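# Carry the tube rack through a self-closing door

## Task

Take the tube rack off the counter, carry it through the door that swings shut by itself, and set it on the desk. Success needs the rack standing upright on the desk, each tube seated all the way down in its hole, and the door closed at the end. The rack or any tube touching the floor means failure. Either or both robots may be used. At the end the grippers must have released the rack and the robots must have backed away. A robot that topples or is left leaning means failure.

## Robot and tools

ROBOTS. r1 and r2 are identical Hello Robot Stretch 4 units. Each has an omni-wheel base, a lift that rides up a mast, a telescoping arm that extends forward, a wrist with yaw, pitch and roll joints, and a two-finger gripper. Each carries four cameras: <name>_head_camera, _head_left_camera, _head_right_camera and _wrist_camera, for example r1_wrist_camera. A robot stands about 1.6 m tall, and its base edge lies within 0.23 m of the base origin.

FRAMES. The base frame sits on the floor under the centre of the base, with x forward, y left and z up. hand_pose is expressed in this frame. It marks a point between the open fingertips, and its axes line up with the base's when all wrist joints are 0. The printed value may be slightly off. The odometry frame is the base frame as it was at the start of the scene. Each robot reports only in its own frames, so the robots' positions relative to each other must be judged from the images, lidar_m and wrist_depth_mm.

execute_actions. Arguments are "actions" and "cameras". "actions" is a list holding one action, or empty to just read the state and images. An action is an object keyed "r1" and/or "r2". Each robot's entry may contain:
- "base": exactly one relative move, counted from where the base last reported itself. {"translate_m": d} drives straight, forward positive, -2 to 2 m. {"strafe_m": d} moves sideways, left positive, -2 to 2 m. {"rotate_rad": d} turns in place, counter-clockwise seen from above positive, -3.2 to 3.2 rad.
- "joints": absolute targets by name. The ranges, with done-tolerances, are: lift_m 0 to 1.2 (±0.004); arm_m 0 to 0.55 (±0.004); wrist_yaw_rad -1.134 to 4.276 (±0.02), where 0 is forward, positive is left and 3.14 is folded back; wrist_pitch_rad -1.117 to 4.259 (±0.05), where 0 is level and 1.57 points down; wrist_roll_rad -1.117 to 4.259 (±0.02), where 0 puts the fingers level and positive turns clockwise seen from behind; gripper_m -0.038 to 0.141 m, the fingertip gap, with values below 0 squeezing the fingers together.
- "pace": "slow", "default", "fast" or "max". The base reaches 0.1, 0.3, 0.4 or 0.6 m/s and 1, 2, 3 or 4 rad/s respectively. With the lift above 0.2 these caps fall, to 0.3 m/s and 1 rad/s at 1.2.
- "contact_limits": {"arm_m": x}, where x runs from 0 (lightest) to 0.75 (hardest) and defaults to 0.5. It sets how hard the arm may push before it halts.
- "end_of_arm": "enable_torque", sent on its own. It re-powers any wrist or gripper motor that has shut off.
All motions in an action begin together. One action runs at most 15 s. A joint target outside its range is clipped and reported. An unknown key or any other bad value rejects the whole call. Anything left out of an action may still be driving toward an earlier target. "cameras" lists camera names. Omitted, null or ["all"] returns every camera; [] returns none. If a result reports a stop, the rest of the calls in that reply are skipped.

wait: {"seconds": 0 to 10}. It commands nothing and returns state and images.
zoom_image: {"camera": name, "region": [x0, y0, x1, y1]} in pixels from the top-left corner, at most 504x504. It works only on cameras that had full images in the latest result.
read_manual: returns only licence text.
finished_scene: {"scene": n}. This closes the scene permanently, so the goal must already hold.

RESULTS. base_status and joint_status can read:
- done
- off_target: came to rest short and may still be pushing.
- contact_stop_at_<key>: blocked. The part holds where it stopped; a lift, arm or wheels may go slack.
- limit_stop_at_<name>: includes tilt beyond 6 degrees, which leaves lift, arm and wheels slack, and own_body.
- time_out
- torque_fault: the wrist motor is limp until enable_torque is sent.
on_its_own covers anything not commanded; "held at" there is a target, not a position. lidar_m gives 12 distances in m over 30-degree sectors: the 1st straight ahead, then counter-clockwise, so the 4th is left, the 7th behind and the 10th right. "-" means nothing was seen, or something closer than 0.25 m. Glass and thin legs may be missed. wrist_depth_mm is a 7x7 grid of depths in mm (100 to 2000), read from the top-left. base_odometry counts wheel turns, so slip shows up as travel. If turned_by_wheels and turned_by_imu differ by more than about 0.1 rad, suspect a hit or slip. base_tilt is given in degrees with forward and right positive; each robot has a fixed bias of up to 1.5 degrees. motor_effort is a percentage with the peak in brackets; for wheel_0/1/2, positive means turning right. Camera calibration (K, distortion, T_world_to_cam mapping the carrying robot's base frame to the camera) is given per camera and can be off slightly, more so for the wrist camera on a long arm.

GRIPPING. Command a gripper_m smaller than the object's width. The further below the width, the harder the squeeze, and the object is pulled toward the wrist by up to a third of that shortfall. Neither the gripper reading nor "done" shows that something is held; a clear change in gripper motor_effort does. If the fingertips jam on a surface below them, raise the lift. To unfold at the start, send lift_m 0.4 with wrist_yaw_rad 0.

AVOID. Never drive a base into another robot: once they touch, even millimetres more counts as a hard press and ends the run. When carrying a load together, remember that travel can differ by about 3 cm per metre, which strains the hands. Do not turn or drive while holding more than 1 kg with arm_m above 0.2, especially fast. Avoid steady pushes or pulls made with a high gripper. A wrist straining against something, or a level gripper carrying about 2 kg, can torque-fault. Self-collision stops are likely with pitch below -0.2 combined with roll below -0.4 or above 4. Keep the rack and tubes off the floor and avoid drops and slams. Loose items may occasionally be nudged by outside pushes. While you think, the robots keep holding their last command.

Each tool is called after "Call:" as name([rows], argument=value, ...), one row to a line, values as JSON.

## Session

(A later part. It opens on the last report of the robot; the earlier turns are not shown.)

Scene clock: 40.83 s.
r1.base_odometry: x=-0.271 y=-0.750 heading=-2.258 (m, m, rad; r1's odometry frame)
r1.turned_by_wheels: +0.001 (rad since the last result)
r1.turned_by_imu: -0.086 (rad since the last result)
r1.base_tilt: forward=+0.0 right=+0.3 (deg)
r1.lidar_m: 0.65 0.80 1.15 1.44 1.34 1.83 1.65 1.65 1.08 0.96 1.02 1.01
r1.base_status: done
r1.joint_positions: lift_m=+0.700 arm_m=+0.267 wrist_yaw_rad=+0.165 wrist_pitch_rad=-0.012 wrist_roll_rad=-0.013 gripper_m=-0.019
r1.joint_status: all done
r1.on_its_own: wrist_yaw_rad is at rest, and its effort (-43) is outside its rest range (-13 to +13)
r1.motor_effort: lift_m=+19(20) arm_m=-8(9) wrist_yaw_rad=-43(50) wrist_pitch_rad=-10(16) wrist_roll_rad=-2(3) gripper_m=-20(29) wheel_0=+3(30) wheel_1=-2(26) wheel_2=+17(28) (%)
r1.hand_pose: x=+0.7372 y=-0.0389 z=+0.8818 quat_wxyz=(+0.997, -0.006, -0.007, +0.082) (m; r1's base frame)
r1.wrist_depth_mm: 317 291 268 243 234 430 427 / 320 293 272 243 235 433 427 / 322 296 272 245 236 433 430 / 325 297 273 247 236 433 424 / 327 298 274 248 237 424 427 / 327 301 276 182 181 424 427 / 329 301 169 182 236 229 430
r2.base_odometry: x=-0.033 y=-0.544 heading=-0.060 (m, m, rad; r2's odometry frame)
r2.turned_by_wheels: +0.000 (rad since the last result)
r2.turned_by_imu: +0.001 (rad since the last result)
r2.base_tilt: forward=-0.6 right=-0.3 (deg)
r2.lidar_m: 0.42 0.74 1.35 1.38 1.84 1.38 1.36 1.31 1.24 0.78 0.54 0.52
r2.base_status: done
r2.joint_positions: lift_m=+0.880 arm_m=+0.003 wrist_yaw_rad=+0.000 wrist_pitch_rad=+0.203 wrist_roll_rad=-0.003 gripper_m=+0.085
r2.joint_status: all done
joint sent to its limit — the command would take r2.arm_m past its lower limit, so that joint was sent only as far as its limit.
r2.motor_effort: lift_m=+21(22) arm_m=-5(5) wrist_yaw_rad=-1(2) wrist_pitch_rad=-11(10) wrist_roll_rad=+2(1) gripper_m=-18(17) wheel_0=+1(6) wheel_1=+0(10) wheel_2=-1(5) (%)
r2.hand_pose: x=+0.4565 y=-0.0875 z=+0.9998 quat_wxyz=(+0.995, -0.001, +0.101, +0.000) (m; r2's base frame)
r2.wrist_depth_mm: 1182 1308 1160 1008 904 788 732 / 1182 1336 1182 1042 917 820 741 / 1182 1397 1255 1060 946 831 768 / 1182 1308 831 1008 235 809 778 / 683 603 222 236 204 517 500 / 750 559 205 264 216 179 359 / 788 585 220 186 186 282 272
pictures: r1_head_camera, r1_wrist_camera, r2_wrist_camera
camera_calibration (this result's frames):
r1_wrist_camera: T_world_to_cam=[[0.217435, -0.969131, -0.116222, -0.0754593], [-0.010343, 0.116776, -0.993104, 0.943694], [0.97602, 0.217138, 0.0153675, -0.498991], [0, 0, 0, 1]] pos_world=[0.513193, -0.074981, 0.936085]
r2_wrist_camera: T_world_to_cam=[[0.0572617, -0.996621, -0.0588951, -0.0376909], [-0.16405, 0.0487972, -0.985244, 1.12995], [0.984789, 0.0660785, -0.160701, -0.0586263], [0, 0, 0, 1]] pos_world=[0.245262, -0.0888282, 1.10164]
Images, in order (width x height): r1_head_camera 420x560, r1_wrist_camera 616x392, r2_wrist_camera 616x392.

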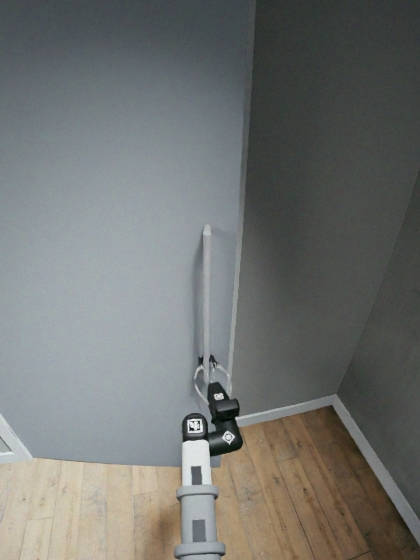

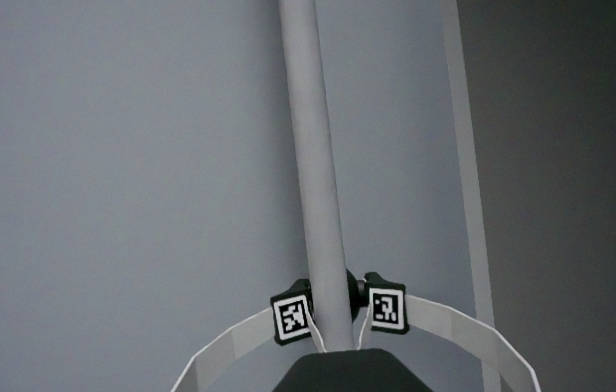

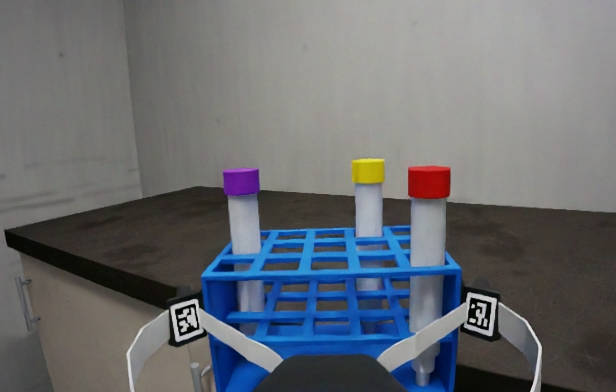

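Call:
execute_actions([
  {"r1":{"base":{"strafe_m":0.065},"joints":{"arm_m":0.10,"wrist_yaw_rad":0.15},"pace":"default"},"r2":{"base":{"strafe_m":0.5},"pace":"fast"}},
], cameras=["r1_head_camera","r1_wrist_camera"])

Scene clock: 48.33 s.
r1.base_odometry: x=-0.221 y=-0.792 heading=-2.263 (m, m, rad; r1's odometry frame)
r1.turned_by_wheels: -0.005 (rad since the last result)
r1.turned_by_imu: -0.005 (rad since the last result)
r1.base_tilt: forward=-0.1 right=+0.4 (deg)
r1.lidar_m: 0.89 0.91 1.16 1.98 1.25 1.32 1.64 1.67 1.17 1.03 1.07 1.00
r1.base_status: done
r1.joint_positions: lift_m=+0.700 arm_m=+0.484 wrist_yaw_rad=+0.125 wrist_pitch_rad=-0.013 wrist_roll_rad=-0.015 gripper_m=-0.020
r1.joint_status: arm_m contact_stop (moved +0.217 of -0.167); wrist_yaw_rad off_target (ended at +0.125, target +0.150)
r1.on_its_own: arm_m is slack since a contact_stop (your +0.100 is given up); wrist_yaw_rad is at rest, and its effort (+71) is outside its rest range (-13 to +13)
r1.motor_effort: lift_m=+18(18) arm_m=+0(17) wrist_yaw_rad=+71(76) wrist_pitch_rad=-7(12) wrist_roll_rad=+1(1) gripper_m=-21(27) wheel_0=-33(28) wheel_1=-13(13) wheel_2=-16(19) (%)
r1.hand_pose: x=+0.9522 y=-0.0508 z=+0.8820 quat_wxyz=(+0.998, -0.007, -0.007, +0.062) (m; r1's base frame)
r1.wrist_depth_mm: 236 236 236 236 235 227 220 / 236 236 236 235 236 235 220 / 236 236 236 236 236 235 220 / 236 236 236 235 235 234 221 / 236 236 236 236 218 235 221 / 236 236 236 190 173 171 220 / 236 235 235 235 168 235 220
r2.base_odometry: x=-0.003 y=-0.045 heading=-0.060 (m, m, rad; r2's odometry frame)
r2.turned_by_wheels: +0.000 (rad since the last result)
r2.turned_by_imu: +0.002 (rad since the last result)
r2.base_tilt: forward=-0.6 right=-0.3 (deg)
r2.lidar_m: 0.42 0.97 0.91 0.93 1.22 2.31 1.25 1.81 1.68 1.11 0.80 0.75
r2.base_status: done
r2.joint_positions: lift_m=+0.880 arm_m=+0.003 wrist_yaw_rad=+0.000 wrist_pitch_rad=+0.203 wrist_roll_rad=-0.003 gripper_m=+0.085
r2.joint_status: not commanded
r2.motor_effort: lift_m=+20(20) arm_m=-6(5) wrist_yaw_rad=+1(2) wrist_pitch_rad=-10(10) wrist_roll_rad=-1(0) gripper_m=-20(18) wheel_0=+0(13) wheel_1=-1(8) wheel_2=+0(2) (%)
r2.hand_pose: x=+0.4565 y=-0.0875 z=+0.9998 quat_wxyz=(+0.995, -0.001, +0.101, +0.000) (m; r2's base frame)
r2.wrist_depth_mm: 778 946 1229 1255 1098 976 904 / 788 960 1229 1281 1138 1008 931 / 788 976 1229 1336 1138 1042 946 / 809 976 1138 1008 235 878 854 / 809 976 221 236 204 517 500 / 820 960 204 265 216 179 452 / 809 917 220 187 185 512 462
pictures: r1_head_camera, r1_wrist_camera
camera_calibration (this result's frames):
r1_wrist_camera: T_world_to_cam=[[0.178762, -0.977168, -0.114833, -0.098497], [-0.00451562, 0.115897, -0.993251, 0.942131], [0.983882, 0.178074, 0.0163054, -0.716553], [0, 0, 0, 1]] pos_world=[0.726865, -0.0778381, 0.936145]
Images, in order (width x height): r1_head_camera 420x560, r1_wrist_camera 616x392.

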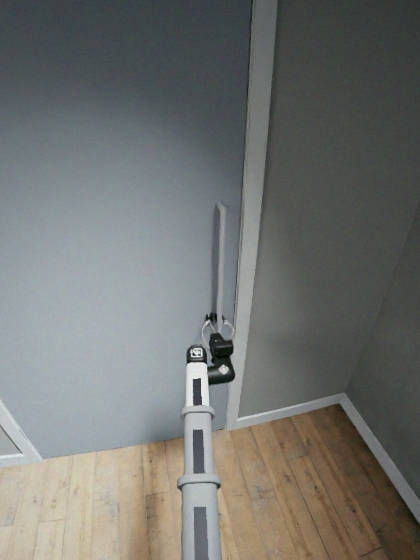

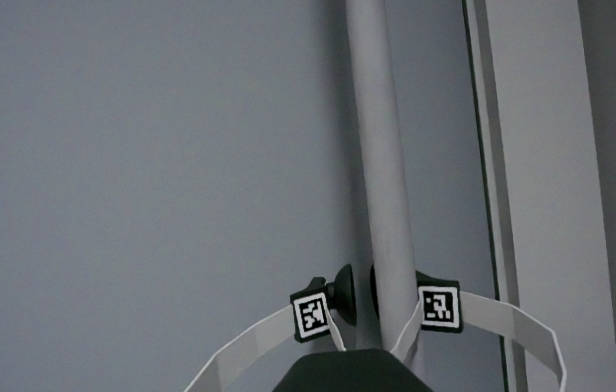

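Call:
execute_actions([
  {"r1":{"joints":{"arm_m":0.24,"wrist_yaw_rad":0.04},"contact_limits":{"arm_m":0.75},"pace":"slow"},"r2":{"base":{"rotate_rad":-2.08},"pace":"default"}},
], cameras=["r1_head_camera","r1_wrist_camera","r2_head_left_camera"])

Scene clock: 52.57 s.
r1.base_odometry: x=-0.221 y=-0.792 heading=-2.258 (m, m, rad; r1's odometry frame)
r1.turned_by_wheels: +0.005 (rad since the last result)
r1.turned_by_imu: -0.041 (rad since the last result)
r1.base_tilt: forward=+0.0 right=+0.4 (deg)
r1.lidar_m: 0.64 0.74 1.07 1.97 1.10 1.26 1.66 1.68 1.19 1.03 1.08 0.98
r1.base_status: not commanded
r1.joint_positions: lift_m=+0.700 arm_m=+0.242 wrist_yaw_rad=+0.050 wrist_pitch_rad=-0.013 wrist_roll_rad=-0.015 gripper_m=-0.019
r1.joint_status: all done
r1.on_its_own: wrist_yaw_rad is at rest, and its effort (-29) is outside its rest range (-13 to +13)
r1.motor_effort: lift_m=+19(18) arm_m=-12(16) wrist_yaw_rad=-29(69) wrist_pitch_rad=-10(9) wrist_roll_rad=+1(1) gripper_m=-22(27) wheel_0=-6(33) wheel_1=-4(16) wheel_2=+12(16) (%)
r1.contact_limits: arm_m 0.75
r1.hand_pose: x=+0.7055 y=-0.0730 z=+0.8818 quat_wxyz=(+1.000, -0.007, -0.007, +0.025) (m; r1's base frame)
r1.wrist_depth_mm: 279 271 260 246 240 500 508 / 283 271 260 247 241 500 508 / 282 271 262 252 242 492 508 / 285 272 262 252 243 500 508 / 283 273 264 253 242 492 508 / 283 272 263 185 180 496 504 / 285 274 166 250 242 236 508
r2.base_odometry: x=-0.003 y=-0.045 heading=-2.140 (m, m, rad; r2's odometry frame)
r2.turned_by_wheels: -2.080 (rad since the last result)
r2.turned_by_imu: -2.035 (rad since the last result)
r2.base_tilt: forward=-0.6 right=-0.3 (deg)
r2.lidar_m: 0.40 1.10 0.79 0.75 0.79 0.97 0.90 0.94 1.24 2.31 1.26 1.78
r2.base_status: done
r2.joint_positions: lift_m=+0.880 arm_m=+0.003 wrist_yaw_rad=+0.000 wrist_pitch_rad=+0.203 wrist_roll_rad=-0.003 gripper_m=+0.085
r2.joint_status: not commanded
r2.motor_effort: lift_m=+20(20) arm_m=-6(5) wrist_yaw_rad=+2(1) wrist_pitch_rad=-11(9) wrist_roll_rad=+0(1) gripper_m=-19(18) wheel_0=-1(3) wheel_1=+0(6) wheel_2=-1(9) (%)
r2.hand_pose: x=+0.4566 y=-0.0874 z=+0.9998 quat_wxyz=(+0.995, -0.001, +0.101, +0.000) (m; r2's base frame)
r2.wrist_depth_mm: 1397 1430 1366 1366 1308 1336 1255 / 1430 1397 1430 1397 1366 1366 1308 / 1464 1464 1464 1430 1430 1366 1308 / 1499 1499 1499 1464 234 1430 1366 / 1576 1499 220 237 204 1464 1397 / 1576 1576 204 265 208 179 1430 / 1098 1661 220 186 185 1537 1430
pictures: r1_head_camera, r1_wrist_camera, r2_head_left_camera
camera_calibration (this result's frames):
r1_wrist_camera: T_world_to_cam=[[0.10487, -0.987806, -0.115073, -0.0245001], [0.00348765, 0.116076, -0.993234, 0.937735], [0.99448, 0.103759, 0.015618, -0.482214], [0, 0, 0, 1]] pos_world=[0.478851, -0.0830155, 0.936103]
Images, in order (width x height): r1_head_camera 420x560, r1_wrist_camera 616x392, r2_head_left_camera 420x672.

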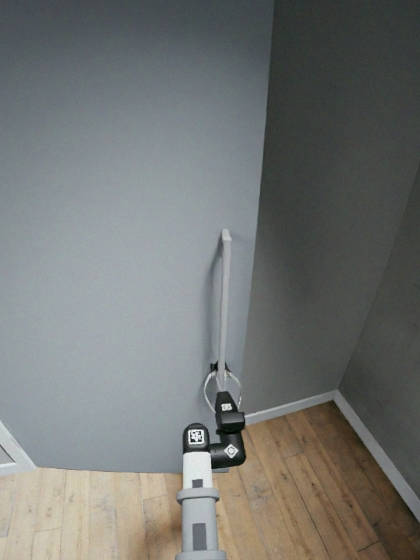

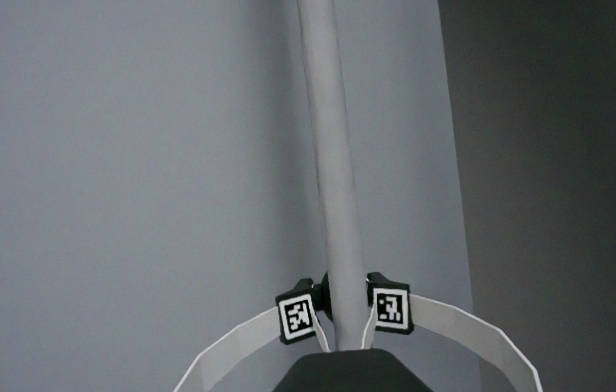

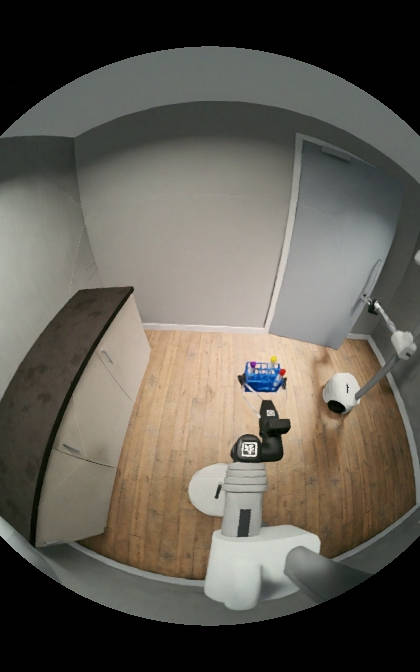

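Call:
execute_actions([
  {"r1":{"base":{"strafe_m":0.04},"joints":{"arm_m":0.03},"contact_limits":{"arm_m":0.75},"pace":"slow"},"r2":{"base":{"translate_m":-0.47},"pace":"default"}},
], cameras=["r1_head_camera","r1_wrist_camera"])

Scene clock: 56.63 s.
r1.base_odometry: x=-0.190 y=-0.818 heading=-2.257 (m, m, rad; r1's odometry frame)
r1.turned_by_wheels: +0.001 (rad since the last result)
r1.turned_by_imu: -0.013 (rad since the last result)
r1.base_tilt: forward=+0.0 right=+0.4 (deg)
r1.lidar_m: 0.45 0.59 1.00 1.93 1.91 1.32 1.67 1.69 1.25 1.07 1.11 0.50
r1.base_status: done
r1.joint_positions: lift_m=+0.700 arm_m=+0.032 wrist_yaw_rad=+0.056 wrist_pitch_rad=-0.011 wrist_roll_rad=-0.014 gripper_m=-0.019
r1.joint_status: all done
r1.on_its_own: wrist_yaw_rad is at rest, and its effort (-47) is outside its rest range (-13 to +13)
r1.motor_effort: lift_m=+19(18) arm_m=-12(13) wrist_yaw_rad=-47(48) wrist_pitch_rad=-13(13) wrist_roll_rad=+1(1) gripper_m=-21(22) wheel_0=-2(28) wheel_1=-4(11) wheel_2=+13(14) (%)
r1.contact_limits: arm_m 0.75
r1.hand_pose: x=+0.4960 y=-0.0710 z=+0.8814 quat_wxyz=(+1.000, -0.007, -0.006, +0.028) (m; r1's base frame)
r1.wrist_depth_mm: 349 312 278 244 232 715 732 / 349 312 281 245 233 707 715 / 355 315 283 247 235 707 715 / 359 317 285 258 236 226 732 / 362 322 287 260 236 226 707 / 364 324 289 184 181 224 707 / 368 327 168 262 235 221 707
r2.base_odometry: x=+0.251 y=+0.351 heading=-2.141 (m, m, rad; r2's odometry frame)
r2.turned_by_wheels: +0.000 (rad since the last result)
r2.turned_by_imu: +0.005 (rad since the last result)
r2.base_tilt: forward=-0.6 right=-0.2 (deg)
r2.lidar_m: 0.44 1.09 0.80 0.74 0.66 0.47 0.44 0.46 0.63 1.50 1.58 1.53
r2.base_status: done
r2.joint_positions: lift_m=+0.880 arm_m=+0.003 wrist_yaw_rad=+0.000 wrist_pitch_rad=+0.203 wrist_roll_rad=-0.003 gripper_m=+0.085
r2.joint_status: not commanded
r2.motor_effort: lift_m=+20(20) arm_m=-5(5) wrist_yaw_rad=+0(0) wrist_pitch_rad=-11(10) wrist_roll_rad=+0(0) gripper_m=-16(18) wheel_0=+0(3) wheel_1=+1(1) wheel_2=-2(9) (%)
r2.hand_pose: x=+0.4565 y=-0.0874 z=+0.9998 quat_wxyz=(+0.995, -0.001, +0.101, +0.000) (m; r2's base frame)
r2.wrist_depth_mm: 1808 1808 1756 1808 1808 1618 1537 / 1863 1863 1863 1863 1863 1661 1576 / 1921 1921 1863 1863 1863 1708 1576 / 1255 1921 1983 1921 235 1756 1576 / 1118 - 220 237 204 1756 1661 / 1078 1430 204 263 216 179 1708 / 1078 1366 220 187 185 1661 1576
pictures: r1_head_camera, r1_wrist_camera
camera_calibration (this result's frames):
r1_wrist_camera: T_world_to_cam=[[0.11119, -0.987089, -0.115293, -0.00356729], [0.00126651, 0.116153, -0.99323, 0.938927], [0.993798, 0.110292, 0.0141653, -0.271973], [0, 0, 0, 1]] pos_world=[0.269493, -0.0825846, 0.936013]
Images, in order (width x height): r1_head_camera 420x560, r1_wrist_camera 616x392.

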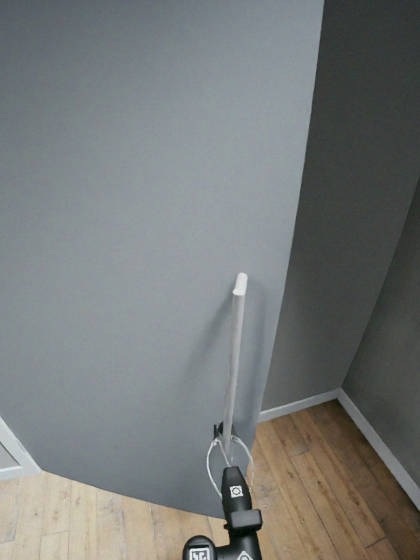

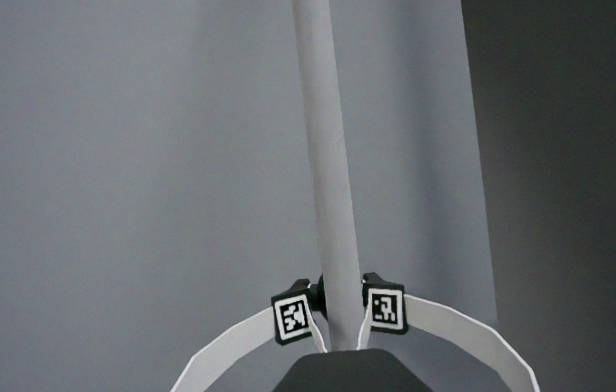

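Call:
execute_actions([
  {"r1":{"base":{"translate_m":-0.31},"joints":{"arm_m":0.33,"wrist_yaw_rad":0.09},"contact_limits":{"arm_m":0.75},"pace":"default"},"r2":{"base":{"strafe_m":-0.5},"joints":{"wrist_yaw_rad":1.2},"pace":"fast"}},
], cameras=["r1_head_camera","r1_wrist_camera","r2_head_right_camera","r2_wrist_camera"])

Scene clock: 65.17 s.
r1.base_odometry: x=+0.006 y=-0.579 heading=-2.255 (m, m, rad; r1's odometry frame)
r1.turned_by_wheels: +0.002 (rad since the last result)
r1.turned_by_imu: -0.049 (rad since the last result)
r1.base_tilt: forward=+0.0 right=+0.3 (deg)
r1.lidar_m: 0.74 0.91 1.34 1.84 1.85 0.91 1.00 1.38 1.43 1.18 1.16 1.39
r1.base_status: done
r1.joint_positions: lift_m=+0.700 arm_m=+0.331 wrist_yaw_rad=+0.108 wrist_pitch_rad=-0.013 wrist_roll_rad=-0.014 gripper_m=-0.019
r1.joint_status: all done
r1.on_its_own: wrist_yaw_rad is at rest, and its effort (-52) is outside its rest range (-13 to +13)
r1.motor_effort: lift_m=+18(18) arm_m=-6(11) wrist_yaw_rad=-52(54) wrist_pitch_rad=-8(14) wrist_roll_rad=+0(1) gripper_m=-20(23) wheel_0=+6(27) wheel_1=+0(24) wheel_2=+18(19) (%)
r1.contact_limits: arm_m 0.75
r1.hand_pose: x=+0.7982 y=-0.0557 z=+0.8820 quat_wxyz=(+0.998, -0.007, -0.007, +0.054) (m; r1's base frame)
r1.wrist_depth_mm: 351 312 279 244 231 707 723 / 353 315 281 247 233 707 715 / 359 317 283 248 235 699 723 / 364 320 286 259 236 699 723 / 366 322 286 259 237 227 723 / 366 325 289 183 181 224 715 / 370 329 279 263 234 221 715
r2.base_odometry: x=-0.170 y=+0.621 heading=-2.141 (m, m, rad; r2's odometry frame)
r2.turned_by_wheels: +0.000 (rad since the last result)
r2.turned_by_imu: +0.002 (rad since the last result)
r2.base_tilt: forward=-0.6 right=-0.3 (deg)
r2.lidar_m: 2.03 0.40 1.30 1.24 0.64 0.44 0.41 0.43 0.58 1.42 1.88 0.95
r2.base_status: done
r2.joint_positions: lift_m=+0.880 arm_m=+0.003 wrist_yaw_rad=+1.200 wrist_pitch_rad=+0.203 wrist_roll_rad=-0.003 gripper_m=+0.085
r2.joint_status: all done
r2.motor_effort: lift_m=+20(20) arm_m=-5(5) wrist_yaw_rad=+1(8) wrist_pitch_rad=-10(9) wrist_roll_rad=-2(0) gripper_m=-18(16) wheel_0=-1(10) wheel_1=+1(10) wheel_2=-1(2) (%)
r2.hand_pose: x=+0.3579 y=+0.2316 z=+0.9998 quat_wxyz=(+0.821, -0.058, +0.083, +0.562) (m; r2's base frame)
r2.wrist_depth_mm: 1499 1537 1756 1863 - - 1863 / 1537 1618 1756 1863 - - 1808 / 1537 1661 1756 1921 - - 1921 / 1537 1182 1229 1308 235 1576 1863 / 1661 1182 221 236 204 1576 1921 / 1661 1182 204 264 208 179 1921 / 1708 1205 220 186 185 1618 1618
pictures: r1_head_camera, r1_wrist_camera, r2_head_right_camera, r2_wrist_camera
camera_calibration (this result's frames):
r1_wrist_camera: T_world_to_cam=[[0.162584, -0.97995, -0.115174, -0.0627029], [-0.00262411, 0.116297, -0.993211, 0.940485], [0.986691, 0.161782, 0.0163366, -0.56735], [0, 0, 0, 1]] pos_world=[0.572462, -0.0790343, 0.936147]
r2_wrist_camera: T_world_to_cam=[[0.949586, -0.307926, -0.0588929, -0.192905], [-0.104947, -0.135202, -0.985244, 1.11971], [0.29542, 0.941755, -0.160701, 0.0613609], [0, 0, 0, 1]] pos_world=[0.282563, 0.0341993, 1.10169]
Images, in order (width x height): r1_head_camera 420x560, r1_wrist_camera 616x392, r2_head_right_camera 420x672, r2_wrist_camera 616x392.

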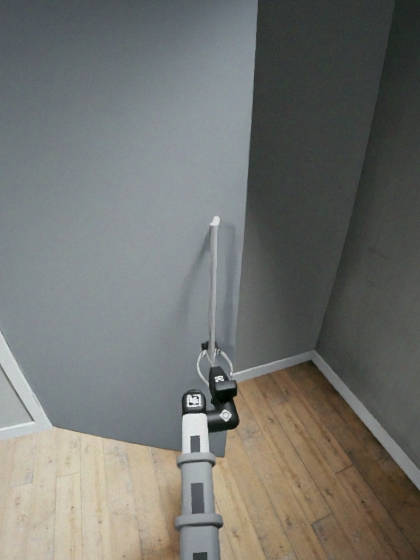

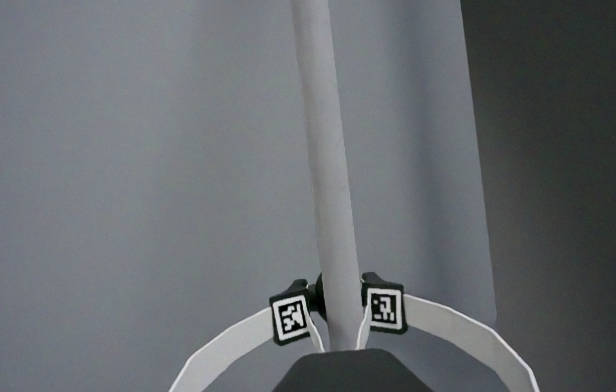

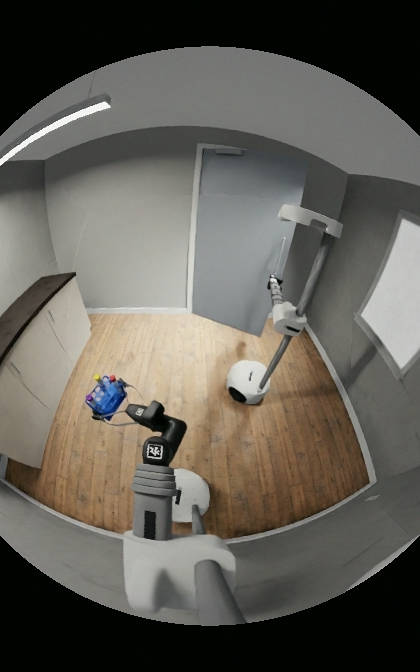

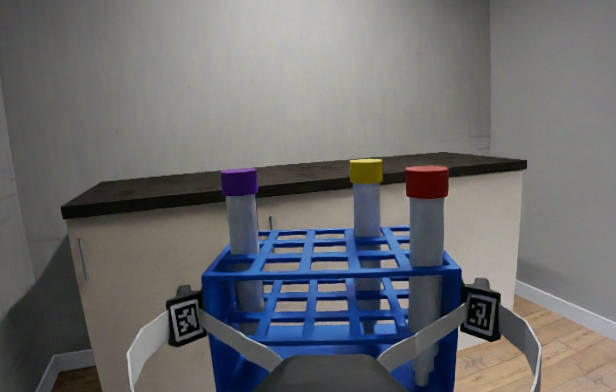

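Call:
execute_actions([
  {"r1":{"base":{"strafe_m":0.08},"joints":{"arm_m":0.18},"contact_limits":{"arm_m":0.75},"pace":"slow"},"r2":{"base":{"strafe_m":-0.65},"pace":"fast"}},
], cameras=["r1_wrist_camera","r2_head_right_camera"])

Scene clock: 68.83 s.
r1.base_odometry: x=+0.068 y=-0.629 heading=-2.257 (m, m, rad; r1's odometry frame)
r1.turned_by_wheels: -0.001 (rad since the last result)
r1.turned_by_imu: -0.003 (rad since the last result)
r1.base_tilt: forward=-0.1 right=+0.3 (deg)
r1.lidar_m: 0.63 0.77 1.33 1.76 1.78 1.71 0.60 0.70 1.53 1.23 1.25 0.64
r1.base_status: done
r1.joint_positions: lift_m=+0.700 arm_m=+0.182 wrist_yaw_rad=+0.085 wrist_pitch_rad=-0.013 wrist_roll_rad=-0.015 gripper_m=-0.020
r1.joint_status: all done
r1.on_its_own: wrist_yaw_rad is at rest, and its effort (+18) is outside its rest range (-13 to +13)
r1.motor_effort: lift_m=+18(18) arm_m=-10(16) wrist_yaw_rad=+18(52) wrist_pitch_rad=-8(7) wrist_roll_rad=+1(1) gripper_m=-18(22) wheel_0=-14(26) wheel_1=-5(8) wheel_2=+2(18) (%)
r1.contact_limits: arm_m 0.75
r1.hand_pose: x=+0.6476 y=-0.0627 z=+0.8820 quat_wxyz=(+0.999, -0.007, -0.007, +0.042) (m; r1's base frame)
r1.wrist_depth_mm: 424 353 298 259 230 216 904 / 430 355 303 262 233 215 904 / 442 359 306 265 232 216 904 / 445 364 307 267 232 214 891 / 449 370 312 271 231 216 891 / 452 370 314 186 179 208 878 / 462 377 160 270 233 216 878
r2.base_odometry: x=-0.717 y=+0.972 heading=-2.141 (m, m, rad; r2's odometry frame)
r2.turned_by_wheels: +0.000 (rad since the last result)
r2.turned_by_imu: +0.000 (rad since the last result)
r2.base_tilt: forward=-0.6 right=-0.3 (deg)
r2.lidar_m: 0.82 0.38 1.99 1.89 0.58 0.41 0.37 0.39 0.54 1.21 1.25 1.60
r2.base_status: done
r2.joint_positions: lift_m=+0.880 arm_m=+0.003 wrist_yaw_rad=+1.200 wrist_pitch_rad=+0.203 wrist_roll_rad=-0.003 gripper_m=+0.085
r2.joint_status: not commanded
r2.motor_effort: lift_m=+20(20) arm_m=-5(5) wrist_yaw_rad=-2(1) wrist_pitch_rad=-11(10) wrist_roll_rad=+0(2) gripper_m=-19(21) wheel_0=-1(13) wheel_1=+1(10) wheel_2=-1(2) (%)
r2.hand_pose: x=+0.3579 y=+0.2316 z=+0.9998 quat_wxyz=(+0.821, -0.058, +0.083, +0.562) (m; r2's base frame)
r2.wrist_depth_mm: - - - - - - 1863 / - - - - - - 1921 / - - - - - - 1921 / 1983 1808 1808 - 236 - 1983 / 1863 1808 220 236 204 - - / 1756 1863 204 265 217 179 1921 / 1661 1756 220 187 185 1618 1576
pictures: r1_wrist_camera, r2_head_right_camera
camera_calibration (this result's frames):
r1_wrist_camera: T_world_to_cam=[[0.139297, -0.983573, -0.114807, -0.0305552], [0.000033823, 0.115942, -0.993256, 0.939162], [0.990251, 0.138354, 0.0161837, -0.421246], [0, 0, 0, 1]] pos_world=[0.421363, -0.0806611, 0.936138]
Images, in order (width x height): r1_wrist_camera 616x392, r2_head_right_camera 420x672.

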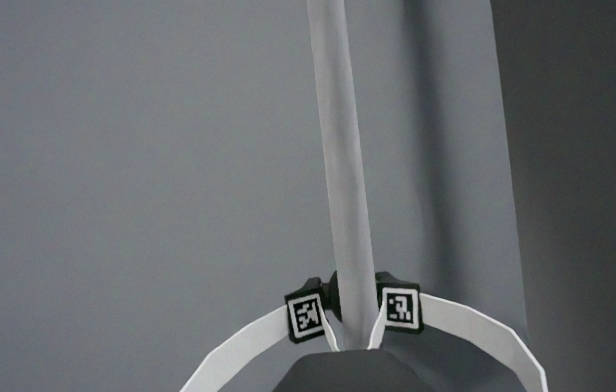

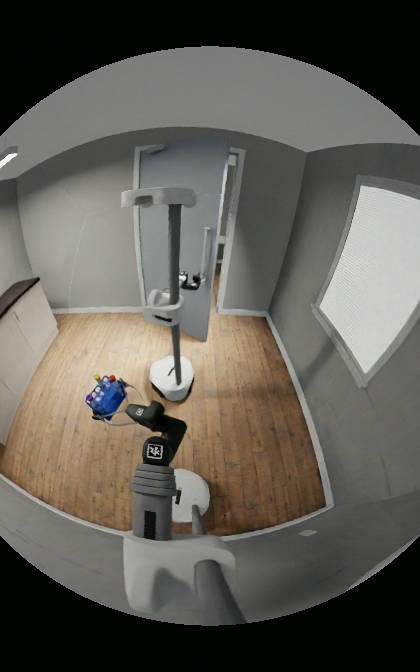

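Call:
execute_actions([
  {"r1":{"base":{"strafe_m":0.14},"joints":{"arm_m":0.02,"wrist_yaw_rad":-0.04},"contact_limits":{"arm_m":0.75},"pace":"slow"},"r2":{"base":{"strafe_m":-0.65},"pace":"fast"}},
], cameras=["r1_wrist_camera","r2_head_right_camera"])

Scene clock: 72.60 s.
r1.base_odometry: x=+0.176 y=-0.718 heading=-2.258 (m, m, rad; r1's odometry frame)
r1.turned_by_wheels: -0.001 (rad since the last result)
r1.turned_by_imu: -0.002 (rad since the last result)
r1.base_tilt: forward=+0.0 right=+0.4 (deg)
r1.lidar_m: 0.44 0.72 1.32 1.63 1.64 1.74 1.45 1.45 0.89 1.40 1.39 0.45
r1.base_status: done
r1.joint_positions: lift_m=+0.700 arm_m=+0.022 wrist_yaw_rad=-0.050 wrist_pitch_rad=-0.012 wrist_roll_rad=-0.015 gripper_m=-0.020
r1.joint_status: all done
r1.on_its_own: wrist_yaw_rad is at rest, and its effort (+28) is outside its rest range (-13 to +13)
r1.motor_effort: lift_m=+18(19) arm_m=-9(14) wrist_yaw_rad=+28(75) wrist_pitch_rad=-11(11) wrist_roll_rad=+2(2) gripper_m=-16(23) wheel_0=-16(19) wheel_1=-2(6) wheel_2=+0(18) (%)
r1.contact_limits: arm_m 0.75
r1.hand_pose: x=+0.4762 y=-0.1017 z=+0.8817 quat_wxyz=(+1.000, -0.007, -0.006, -0.025) (m; r1's base frame)
r1.wrist_depth_mm: 480 379 312 264 229 209 1182 / 488 384 317 266 231 207 1182 / 504 394 319 270 230 209 1205 / 521 399 324 273 231 207 1205 / 525 404 327 277 229 209 1205 / 525 410 332 186 178 201 1182 / 549 418 310 274 229 213 1205
r2.base_odometry: x=-1.265 y=+1.322 heading=-2.141 (m, m, rad; r2's odometry frame)
r2.turned_by_wheels: +0.000 (rad since the last result)
r2.turned_by_imu: +0.000 (rad since the last result)
r2.base_tilt: forward=-0.6 right=-0.3 (deg)
r2.lidar_m: 1.93 0.37 1.23 1.76 0.54 0.38 0.35 0.37 0.49 0.56 0.59 0.73
r2.base_status: done
r2.joint_positions: lift_m=+0.880 arm_m=+0.003 wrist_yaw_rad=+1.200 wrist_pitch_rad=+0.203 wrist_roll_rad=-0.003 gripper_m=+0.085
r2.joint_status: not commanded
r2.motor_effort: lift_m=+20(20) arm_m=-5(5) wrist_yaw_rad=+2(0) wrist_pitch_rad=-10(11) wrist_roll_rad=+1(3) gripper_m=-19(18) wheel_0=+0(11) wheel_1=+0(10) wheel_2=-1(1) (%)
r2.hand_pose: x=+0.3579 y=+0.2316 z=+0.9998 quat_wxyz=(+0.821, -0.058, +0.083, +0.562) (m; r2's base frame)
r2.wrist_depth_mm: - - - - - - 1921 / - - - - - - 1921 / - - - - - 1042 1921 / 1921 - - - 234 1060 1078 / 1808 - - 237 204 - - / 1708 - 204 265 216 179 1983 / 1618 1808 220 186 186 1255 1537
pictures: r1_wrist_camera, r2_head_right_camera
camera_calibration (this result's frames):
r1_wrist_camera: T_world_to_cam=[[0.00587779, -0.993337, -0.115092, 0.0177018], [0.0146027, 0.115167, -0.993239, 0.936369], [0.999876, 0.00415739, 0.0151823, -0.263463], [0, 0, 0, 1]] pos_world=[0.249653, -0.0891601, 0.936076]
Images, in order (width x height): r1_wrist_camera 616x392, r2_head_right_camera 420x672.

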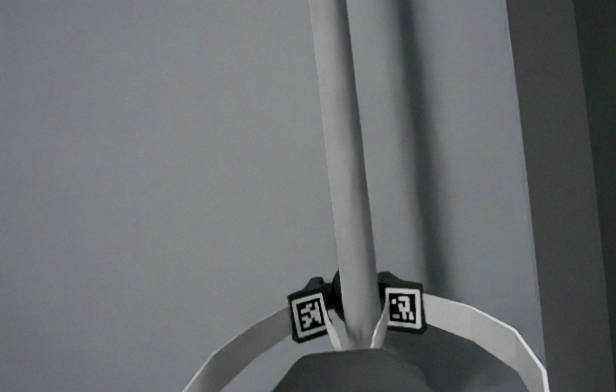

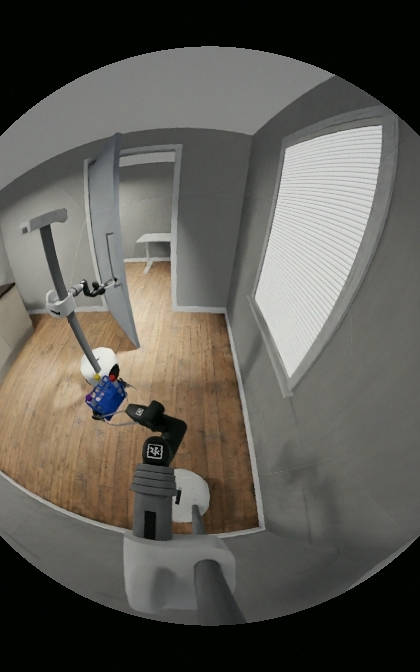

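Call:
execute_actions([
  {"r1":{"base":{"translate_m":-0.21},"joints":{"arm_m":0.21},"contact_limits":{"arm_m":0.75},"pace":"slow"},"r2":{"base":{"translate_m":0.8},"joints":{"wrist_yaw_rad":0.0},"pace":"fast"}},
], cameras=["r1_wrist_camera","r2_head_left_camera","r2_head_camera"])

Scene clock: 77.77 s.
r1.base_odometry: x=+0.309 y=-0.556 heading=-2.258 (m, m, rad; r1's odometry frame)
r1.turned_by_wheels: +0.000 (rad since the last result)
r1.turned_by_imu: +0.000 (rad since the last result)
r1.base_tilt: forward=+0.0 right=+0.3 (deg)
r1.lidar_m: 0.61 0.98 1.51 1.58 1.58 1.49 1.23 1.23 1.45 0.74 0.78 0.65
r1.base_status: done
r1.joint_positions: lift_m=+0.700 arm_m=+0.211 wrist_yaw_rad=-0.033 wrist_pitch_rad=-0.013 wrist_roll_rad=-0.015 gripper_m=-0.019
r1.joint_status: all done
r1.on_its_own: wrist_yaw_rad is at rest, and its effort (-19) is outside its rest range (-13 to +13)
r1.motor_effort: lift_m=+18(18) arm_m=-4(6) wrist_yaw_rad=-19(29) wrist_pitch_rad=-8(11) wrist_roll_rad=+1(1) gripper_m=-18(20) wheel_0=-8(14) wheel_1=-5(10) wheel_2=+9(10) (%)
r1.contact_limits: arm_m 0.75
r1.hand_pose: x=+0.6669 y=-0.0969 z=+0.8820 quat_wxyz=(+1.000, -0.007, -0.007, -0.017) (m; r1's base frame)
r1.wrist_depth_mm: 535 397 319 247 226 206 1205 / 535 407 322 249 229 204 1205 / 559 415 327 270 231 205 1205 / 574 418 330 273 232 204 1205 / 585 427 336 277 229 205 1205 / 591 436 342 185 179 200 1182 / 609 445 165 181 228 205 1182
r2.base_odometry: x=-1.696 y=+0.649 heading=-2.141 (m, m, rad; r2's odometry frame)
r2.turned_by_wheels: +0.000 (rad since the last result)
r2.turned_by_imu: -0.004 (rad since the last result)
r2.base_tilt: forward=-0.6 right=-0.3 (deg)
r2.lidar_m: 0.41 0.88 0.87 0.75 1.75 1.21 1.15 0.82 0.52 0.48 0.50 0.69
r2.base_status: done
r2.joint_positions: lift_m=+0.880 arm_m=+0.003 wrist_yaw_rad=+0.000 wrist_pitch_rad=+0.203 wrist_roll_rad=-0.003 gripper_m=+0.085
r2.joint_status: all done
r2.motor_effort: lift_m=+20(20) arm_m=-5(5) wrist_yaw_rad=+0(9) wrist_pitch_rad=-11(11) wrist_roll_rad=+0(2) gripper_m=-19(21) wheel_0=+0(5) wheel_1=-1(5) wheel_2=+2(12) (%)
r2.hand_pose: x=+0.4565 y=-0.0873 z=+0.9998 quat_wxyz=(+0.995, -0.001, +0.101, +0.000) (m; r2's base frame)
r2.wrist_depth_mm: - - 1118 1160 1138 917 654 / - - 1182 1182 1182 946 654 / - - 1205 1229 1182 976 668 / - - 1255 1255 233 1008 683 / - - 222 236 190 917 676 / - - 204 264 206 179 691 / 1863 1708 220 186 186 931 621
pictures: r1_wrist_camera, r2_head_camera, r2_head_left_camera
camera_calibration (this result's frames):
r1_wrist_camera: T_world_to_cam=[[0.0227696, -0.9931, -0.115038, 0.0100977], [0.0136192, 0.115365, -0.99323, 0.933975], [0.999648, 0.0210487, 0.0161521, -0.453319], [0, 0, 0, 1]] pos_world=[0.44021, -0.0881786, 0.936136]
Images, in order (width x height): r1_wrist_camera 616x392, r2_head_camera 420x560, r2_head_left_camera 420x672.

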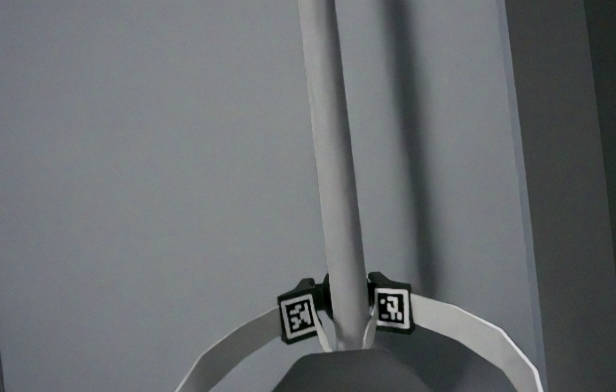

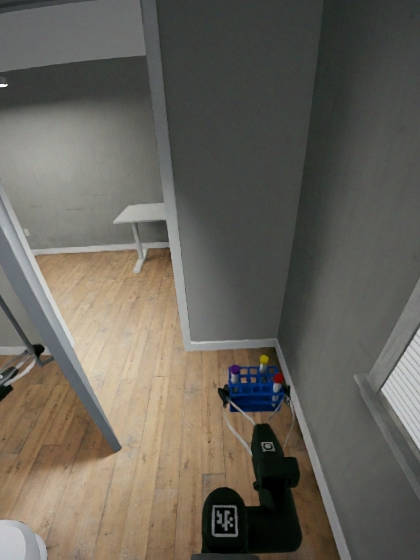

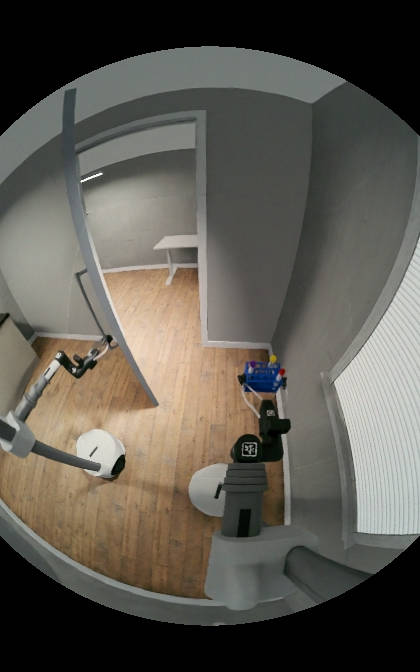

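Call:
execute_actions([
  {"r1":{"base":{"strafe_m":0.165},"joints":{"arm_m":0.07,"wrist_yaw_rad":-0.11},"contact_limits":{"arm_m":0.75},"pace":"slow"},"r2":{"base":{"rotate_rad":0.48},"pace":"default"}},
], cameras=["r1_wrist_camera","r2_head_left_camera","r2_head_camera"])

Scene clock: 81.87 s.
r1.base_odometry: x=+0.436 y=-0.661 heading=-2.259 (m, m, rad; r1's odometry frame)
r1.turned_by_wheels: +0.000 (rad since the last result)
r1.turned_by_imu: +0.000 (rad since the last result)
r1.base_tilt: forward=-0.1 right=+0.4 (deg)
r1.lidar_m: 0.46 1.01 1.46 1.43 1.44 1.55 1.30 1.29 1.51 0.90 0.95 0.46
r1.base_status: done
r1.joint_positions: lift_m=+0.700 arm_m=+0.072 wrist_yaw_rad=-0.109 wrist_pitch_rad=-0.013 wrist_roll_rad=-0.014 gripper_m=-0.020
r1.joint_status: all done
r1.motor_effort: lift_m=+19(18) arm_m=-9(13) wrist_yaw_rad=-5(72) wrist_pitch_rad=-10(10) wrist_roll_rad=+0(0) gripper_m=-14(21) wheel_0=-11(11) wheel_1=+0(4) wheel_2=+7(19) (%)
r1.contact_limits: arm_m 0.75
r1.hand_pose: x=+0.5198 y=-0.1182 z=+0.8819 quat_wxyz=(+0.998, -0.008, -0.006, -0.054) (m; r1's base frame)
r1.wrist_depth_mm: 788 492 353 251 224 190 1366 / 831 504 359 278 228 192 1397 / 866 517 366 282 230 195 1366 / 866 535 373 287 229 196 1397 / 854 549 382 293 229 198 1397 / 854 569 389 185 179 191 809 / 842 591 349 289 224 199 206
r2.base_odometry: x=-1.696 y=+0.649 heading=-1.661 (m, m, rad; r2's odometry frame)
r2.turned_by_wheels: +0.480 (rad since the last result)
r2.turned_by_imu: +0.471 (rad since the last result)
r2.base_tilt: forward=-0.5 right=-0.3 (deg)
r2.lidar_m: 0.43 0.94 0.93 1.85 1.23 1.15 0.87 0.54 0.48 0.49 0.64 1.45
r2.base_status: done
r2.joint_positions: lift_m=+0.880 arm_m=+0.003 wrist_yaw_rad=+0.000 wrist_pitch_rad=+0.203 wrist_roll_rad=-0.003 gripper_m=+0.085
r2.joint_status: not commanded
r2.motor_effort: lift_m=+20(20) arm_m=-5(4) wrist_yaw_rad=-1(1) wrist_pitch_rad=-10(10) wrist_roll_rad=-1(1) gripper_m=-16(17) wheel_0=+0(8) wheel_1=+1(6) wheel_2=+0(7) (%)
r2.hand_pose: x=+0.4565 y=-0.0873 z=+0.9998 quat_wxyz=(+0.995, -0.001, +0.101, +0.000) (m; r2's base frame)
r2.wrist_depth_mm: 683 991 - - - 1008 946 / 676 1008 - - - 1042 946 / 676 991 - - - 1078 976 / 683 976 1366 - 235 1098 991 / 683 960 220 236 204 1118 1025 / 699 878 204 264 216 179 1060 / 707 820 220 186 185 1182 1060
pictures: r1_wrist_camera, r2_head_camera, r2_head_left_camera
camera_calibration (this result's frames):
r1_wrist_camera: T_world_to_cam=[[-0.0522552, -0.991966, -0.115209, 0.0316074], [0.0218152, 0.114205, -0.993218, 0.933883], [0.998395, -0.0544141, 0.0156721, -0.313589], [0, 0, 0, 1]] pos_world=[0.294365, -0.0923644, 0.936106]
Images, in order (width x height): r1_wrist_camera 616x392, r2_head_camera 420x560, r2_head_left_camera 420x672.

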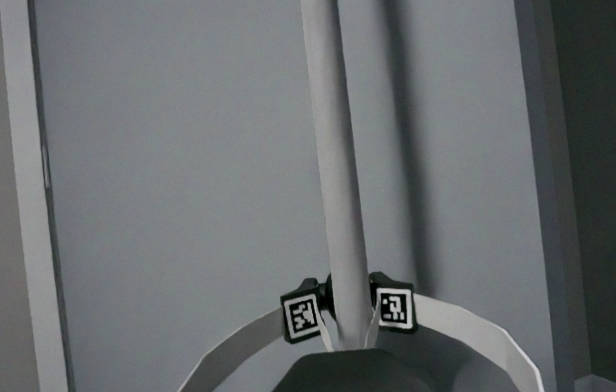

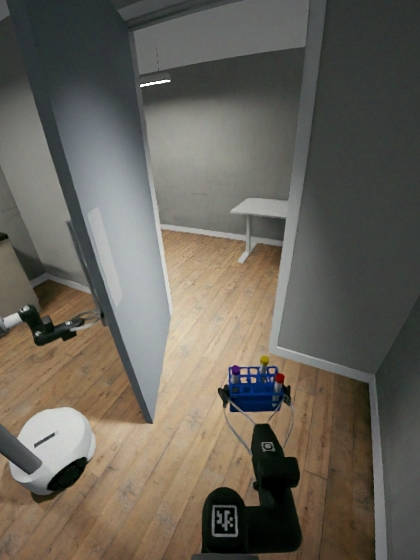

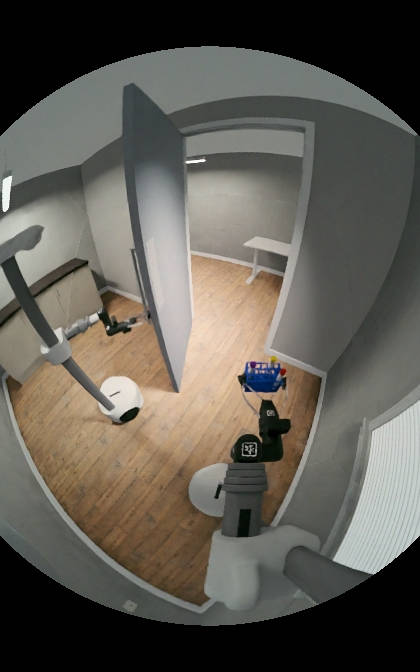

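Call:
execute_actions([
  {"r2":{"base":{"translate_m":2.0},"pace":"max"}},
], cameras=["r2_wrist_camera","r2_head_right_camera","r2_head_camera"])

Scene clock: 89.33 s.
r1.base_odometry: x=+0.436 y=-0.661 heading=-2.259 (m, m, rad; r1's odometry frame)
r1.turned_by_wheels: +0.000 (rad since the last result)
r1.turned_by_imu: +0.002 (rad since the last result)
r1.base_tilt: forward=-0.1 right=+0.3 (deg)
r1.lidar_m: 0.45 1.00 1.47 1.40 1.43 1.58 1.29 1.30 1.49 1.58 1.58 0.46
r1.base_status: not commanded
r1.joint_positions: lift_m=+0.700 arm_m=+0.072 wrist_yaw_rad=-0.109 wrist_pitch_rad=-0.013 wrist_roll_rad=-0.014 gripper_m=-0.020
r1.joint_status: not commanded
r1.motor_effort: lift_m=+18(19) arm_m=-9(9) wrist_yaw_rad=-5(5) wrist_pitch_rad=-9(10) wrist_roll_rad=+1(1) gripper_m=-18(15) wheel_0=-11(11) wheel_1=-1(1) wheel_2=+7(7) (%)
r1.hand_pose: x=+0.5198 y=-0.1182 z=+0.8819 quat_wxyz=(+0.998, -0.008, -0.006, -0.054) (m; r1's base frame)
r1.wrist_depth_mm: 788 492 351 250 224 190 1397 / 831 500 359 278 227 192 1366 / 854 521 368 282 230 195 1366 / 866 535 373 287 229 196 1397 / 854 544 379 291 229 200 1464 / 854 569 387 185 179 191 809 / 866 597 351 290 224 199 206
r2.base_odometry: x=-1.876 y=-1.343 heading=-1.661 (m, m, rad; r2's odometry frame)
r2.turned_by_wheels: +0.000 (rad since the last result)
r2.turned_by_imu: -0.012 (rad since the last result)
r2.base_tilt: forward=-0.6 right=-0.3 (deg)
r2.lidar_m: 0.41 2.27 1.66 0.47 0.52 0.69 2.21 0.61 0.62 1.37 1.06 0.94
r2.base_status: done
r2.joint_positions: lift_m=+0.880 arm_m=+0.003 wrist_yaw_rad=+0.000 wrist_pitch_rad=+0.203 wrist_roll_rad=-0.003 gripper_m=+0.085
r2.joint_status: not commanded
r2.motor_effort: lift_m=+20(20) arm_m=-5(4) wrist_yaw_rad=-1(1) wrist_pitch_rad=-10(10) wrist_roll_rad=+0(1) gripper_m=-19(18) wheel_0=+1(2) wheel_1=-1(4) wheel_2=+1(9) (%)
r2.hand_pose: x=+0.4565 y=-0.0873 z=+0.9998 quat_wxyz=(+0.995, -0.001, +0.101, +0.000) (m; r2's base frame)
r2.wrist_depth_mm: - - 1808 1661 1430 1281 1182 / - - 1863 1661 1430 1308 1229 / - - 1921 1708 1499 1366 1255 / - - - 1756 234 1366 1281 / - - 220 237 204 1042 1008 / - - 204 265 216 179 707 / 1863 1756 220 186 185 1464 1308
pictures: r2_head_camera, r2_head_right_camera, r2_wrist_camera
camera_calibration (this result's frames):
r2_wrist_camera: T_world_to_cam=[[0.0577313, -0.996594, -0.0588913, -0.0377683], [-0.164073, 0.0487161, -0.985245, 1.12999], [0.984757, 0.0665419, -0.160701, -0.05852], [0, 0, 0, 1]] pos_world=[0.245209, -0.0887944, 1.10169]
Images, in order (width x height): r2_head_camera 420x560, r2_head_right_camera 420x672, r2_wrist_camera 616x392.

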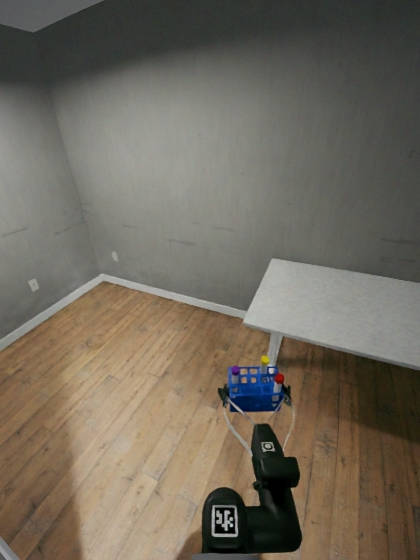

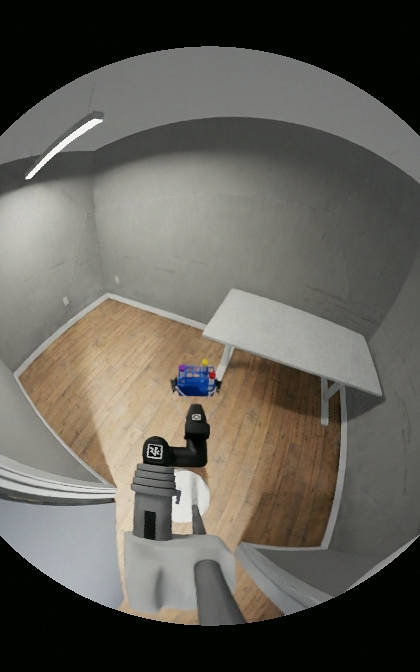

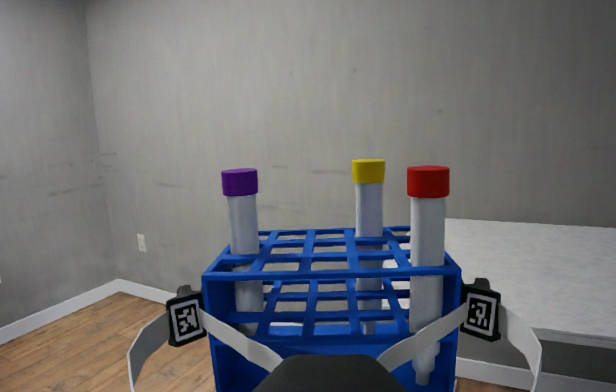

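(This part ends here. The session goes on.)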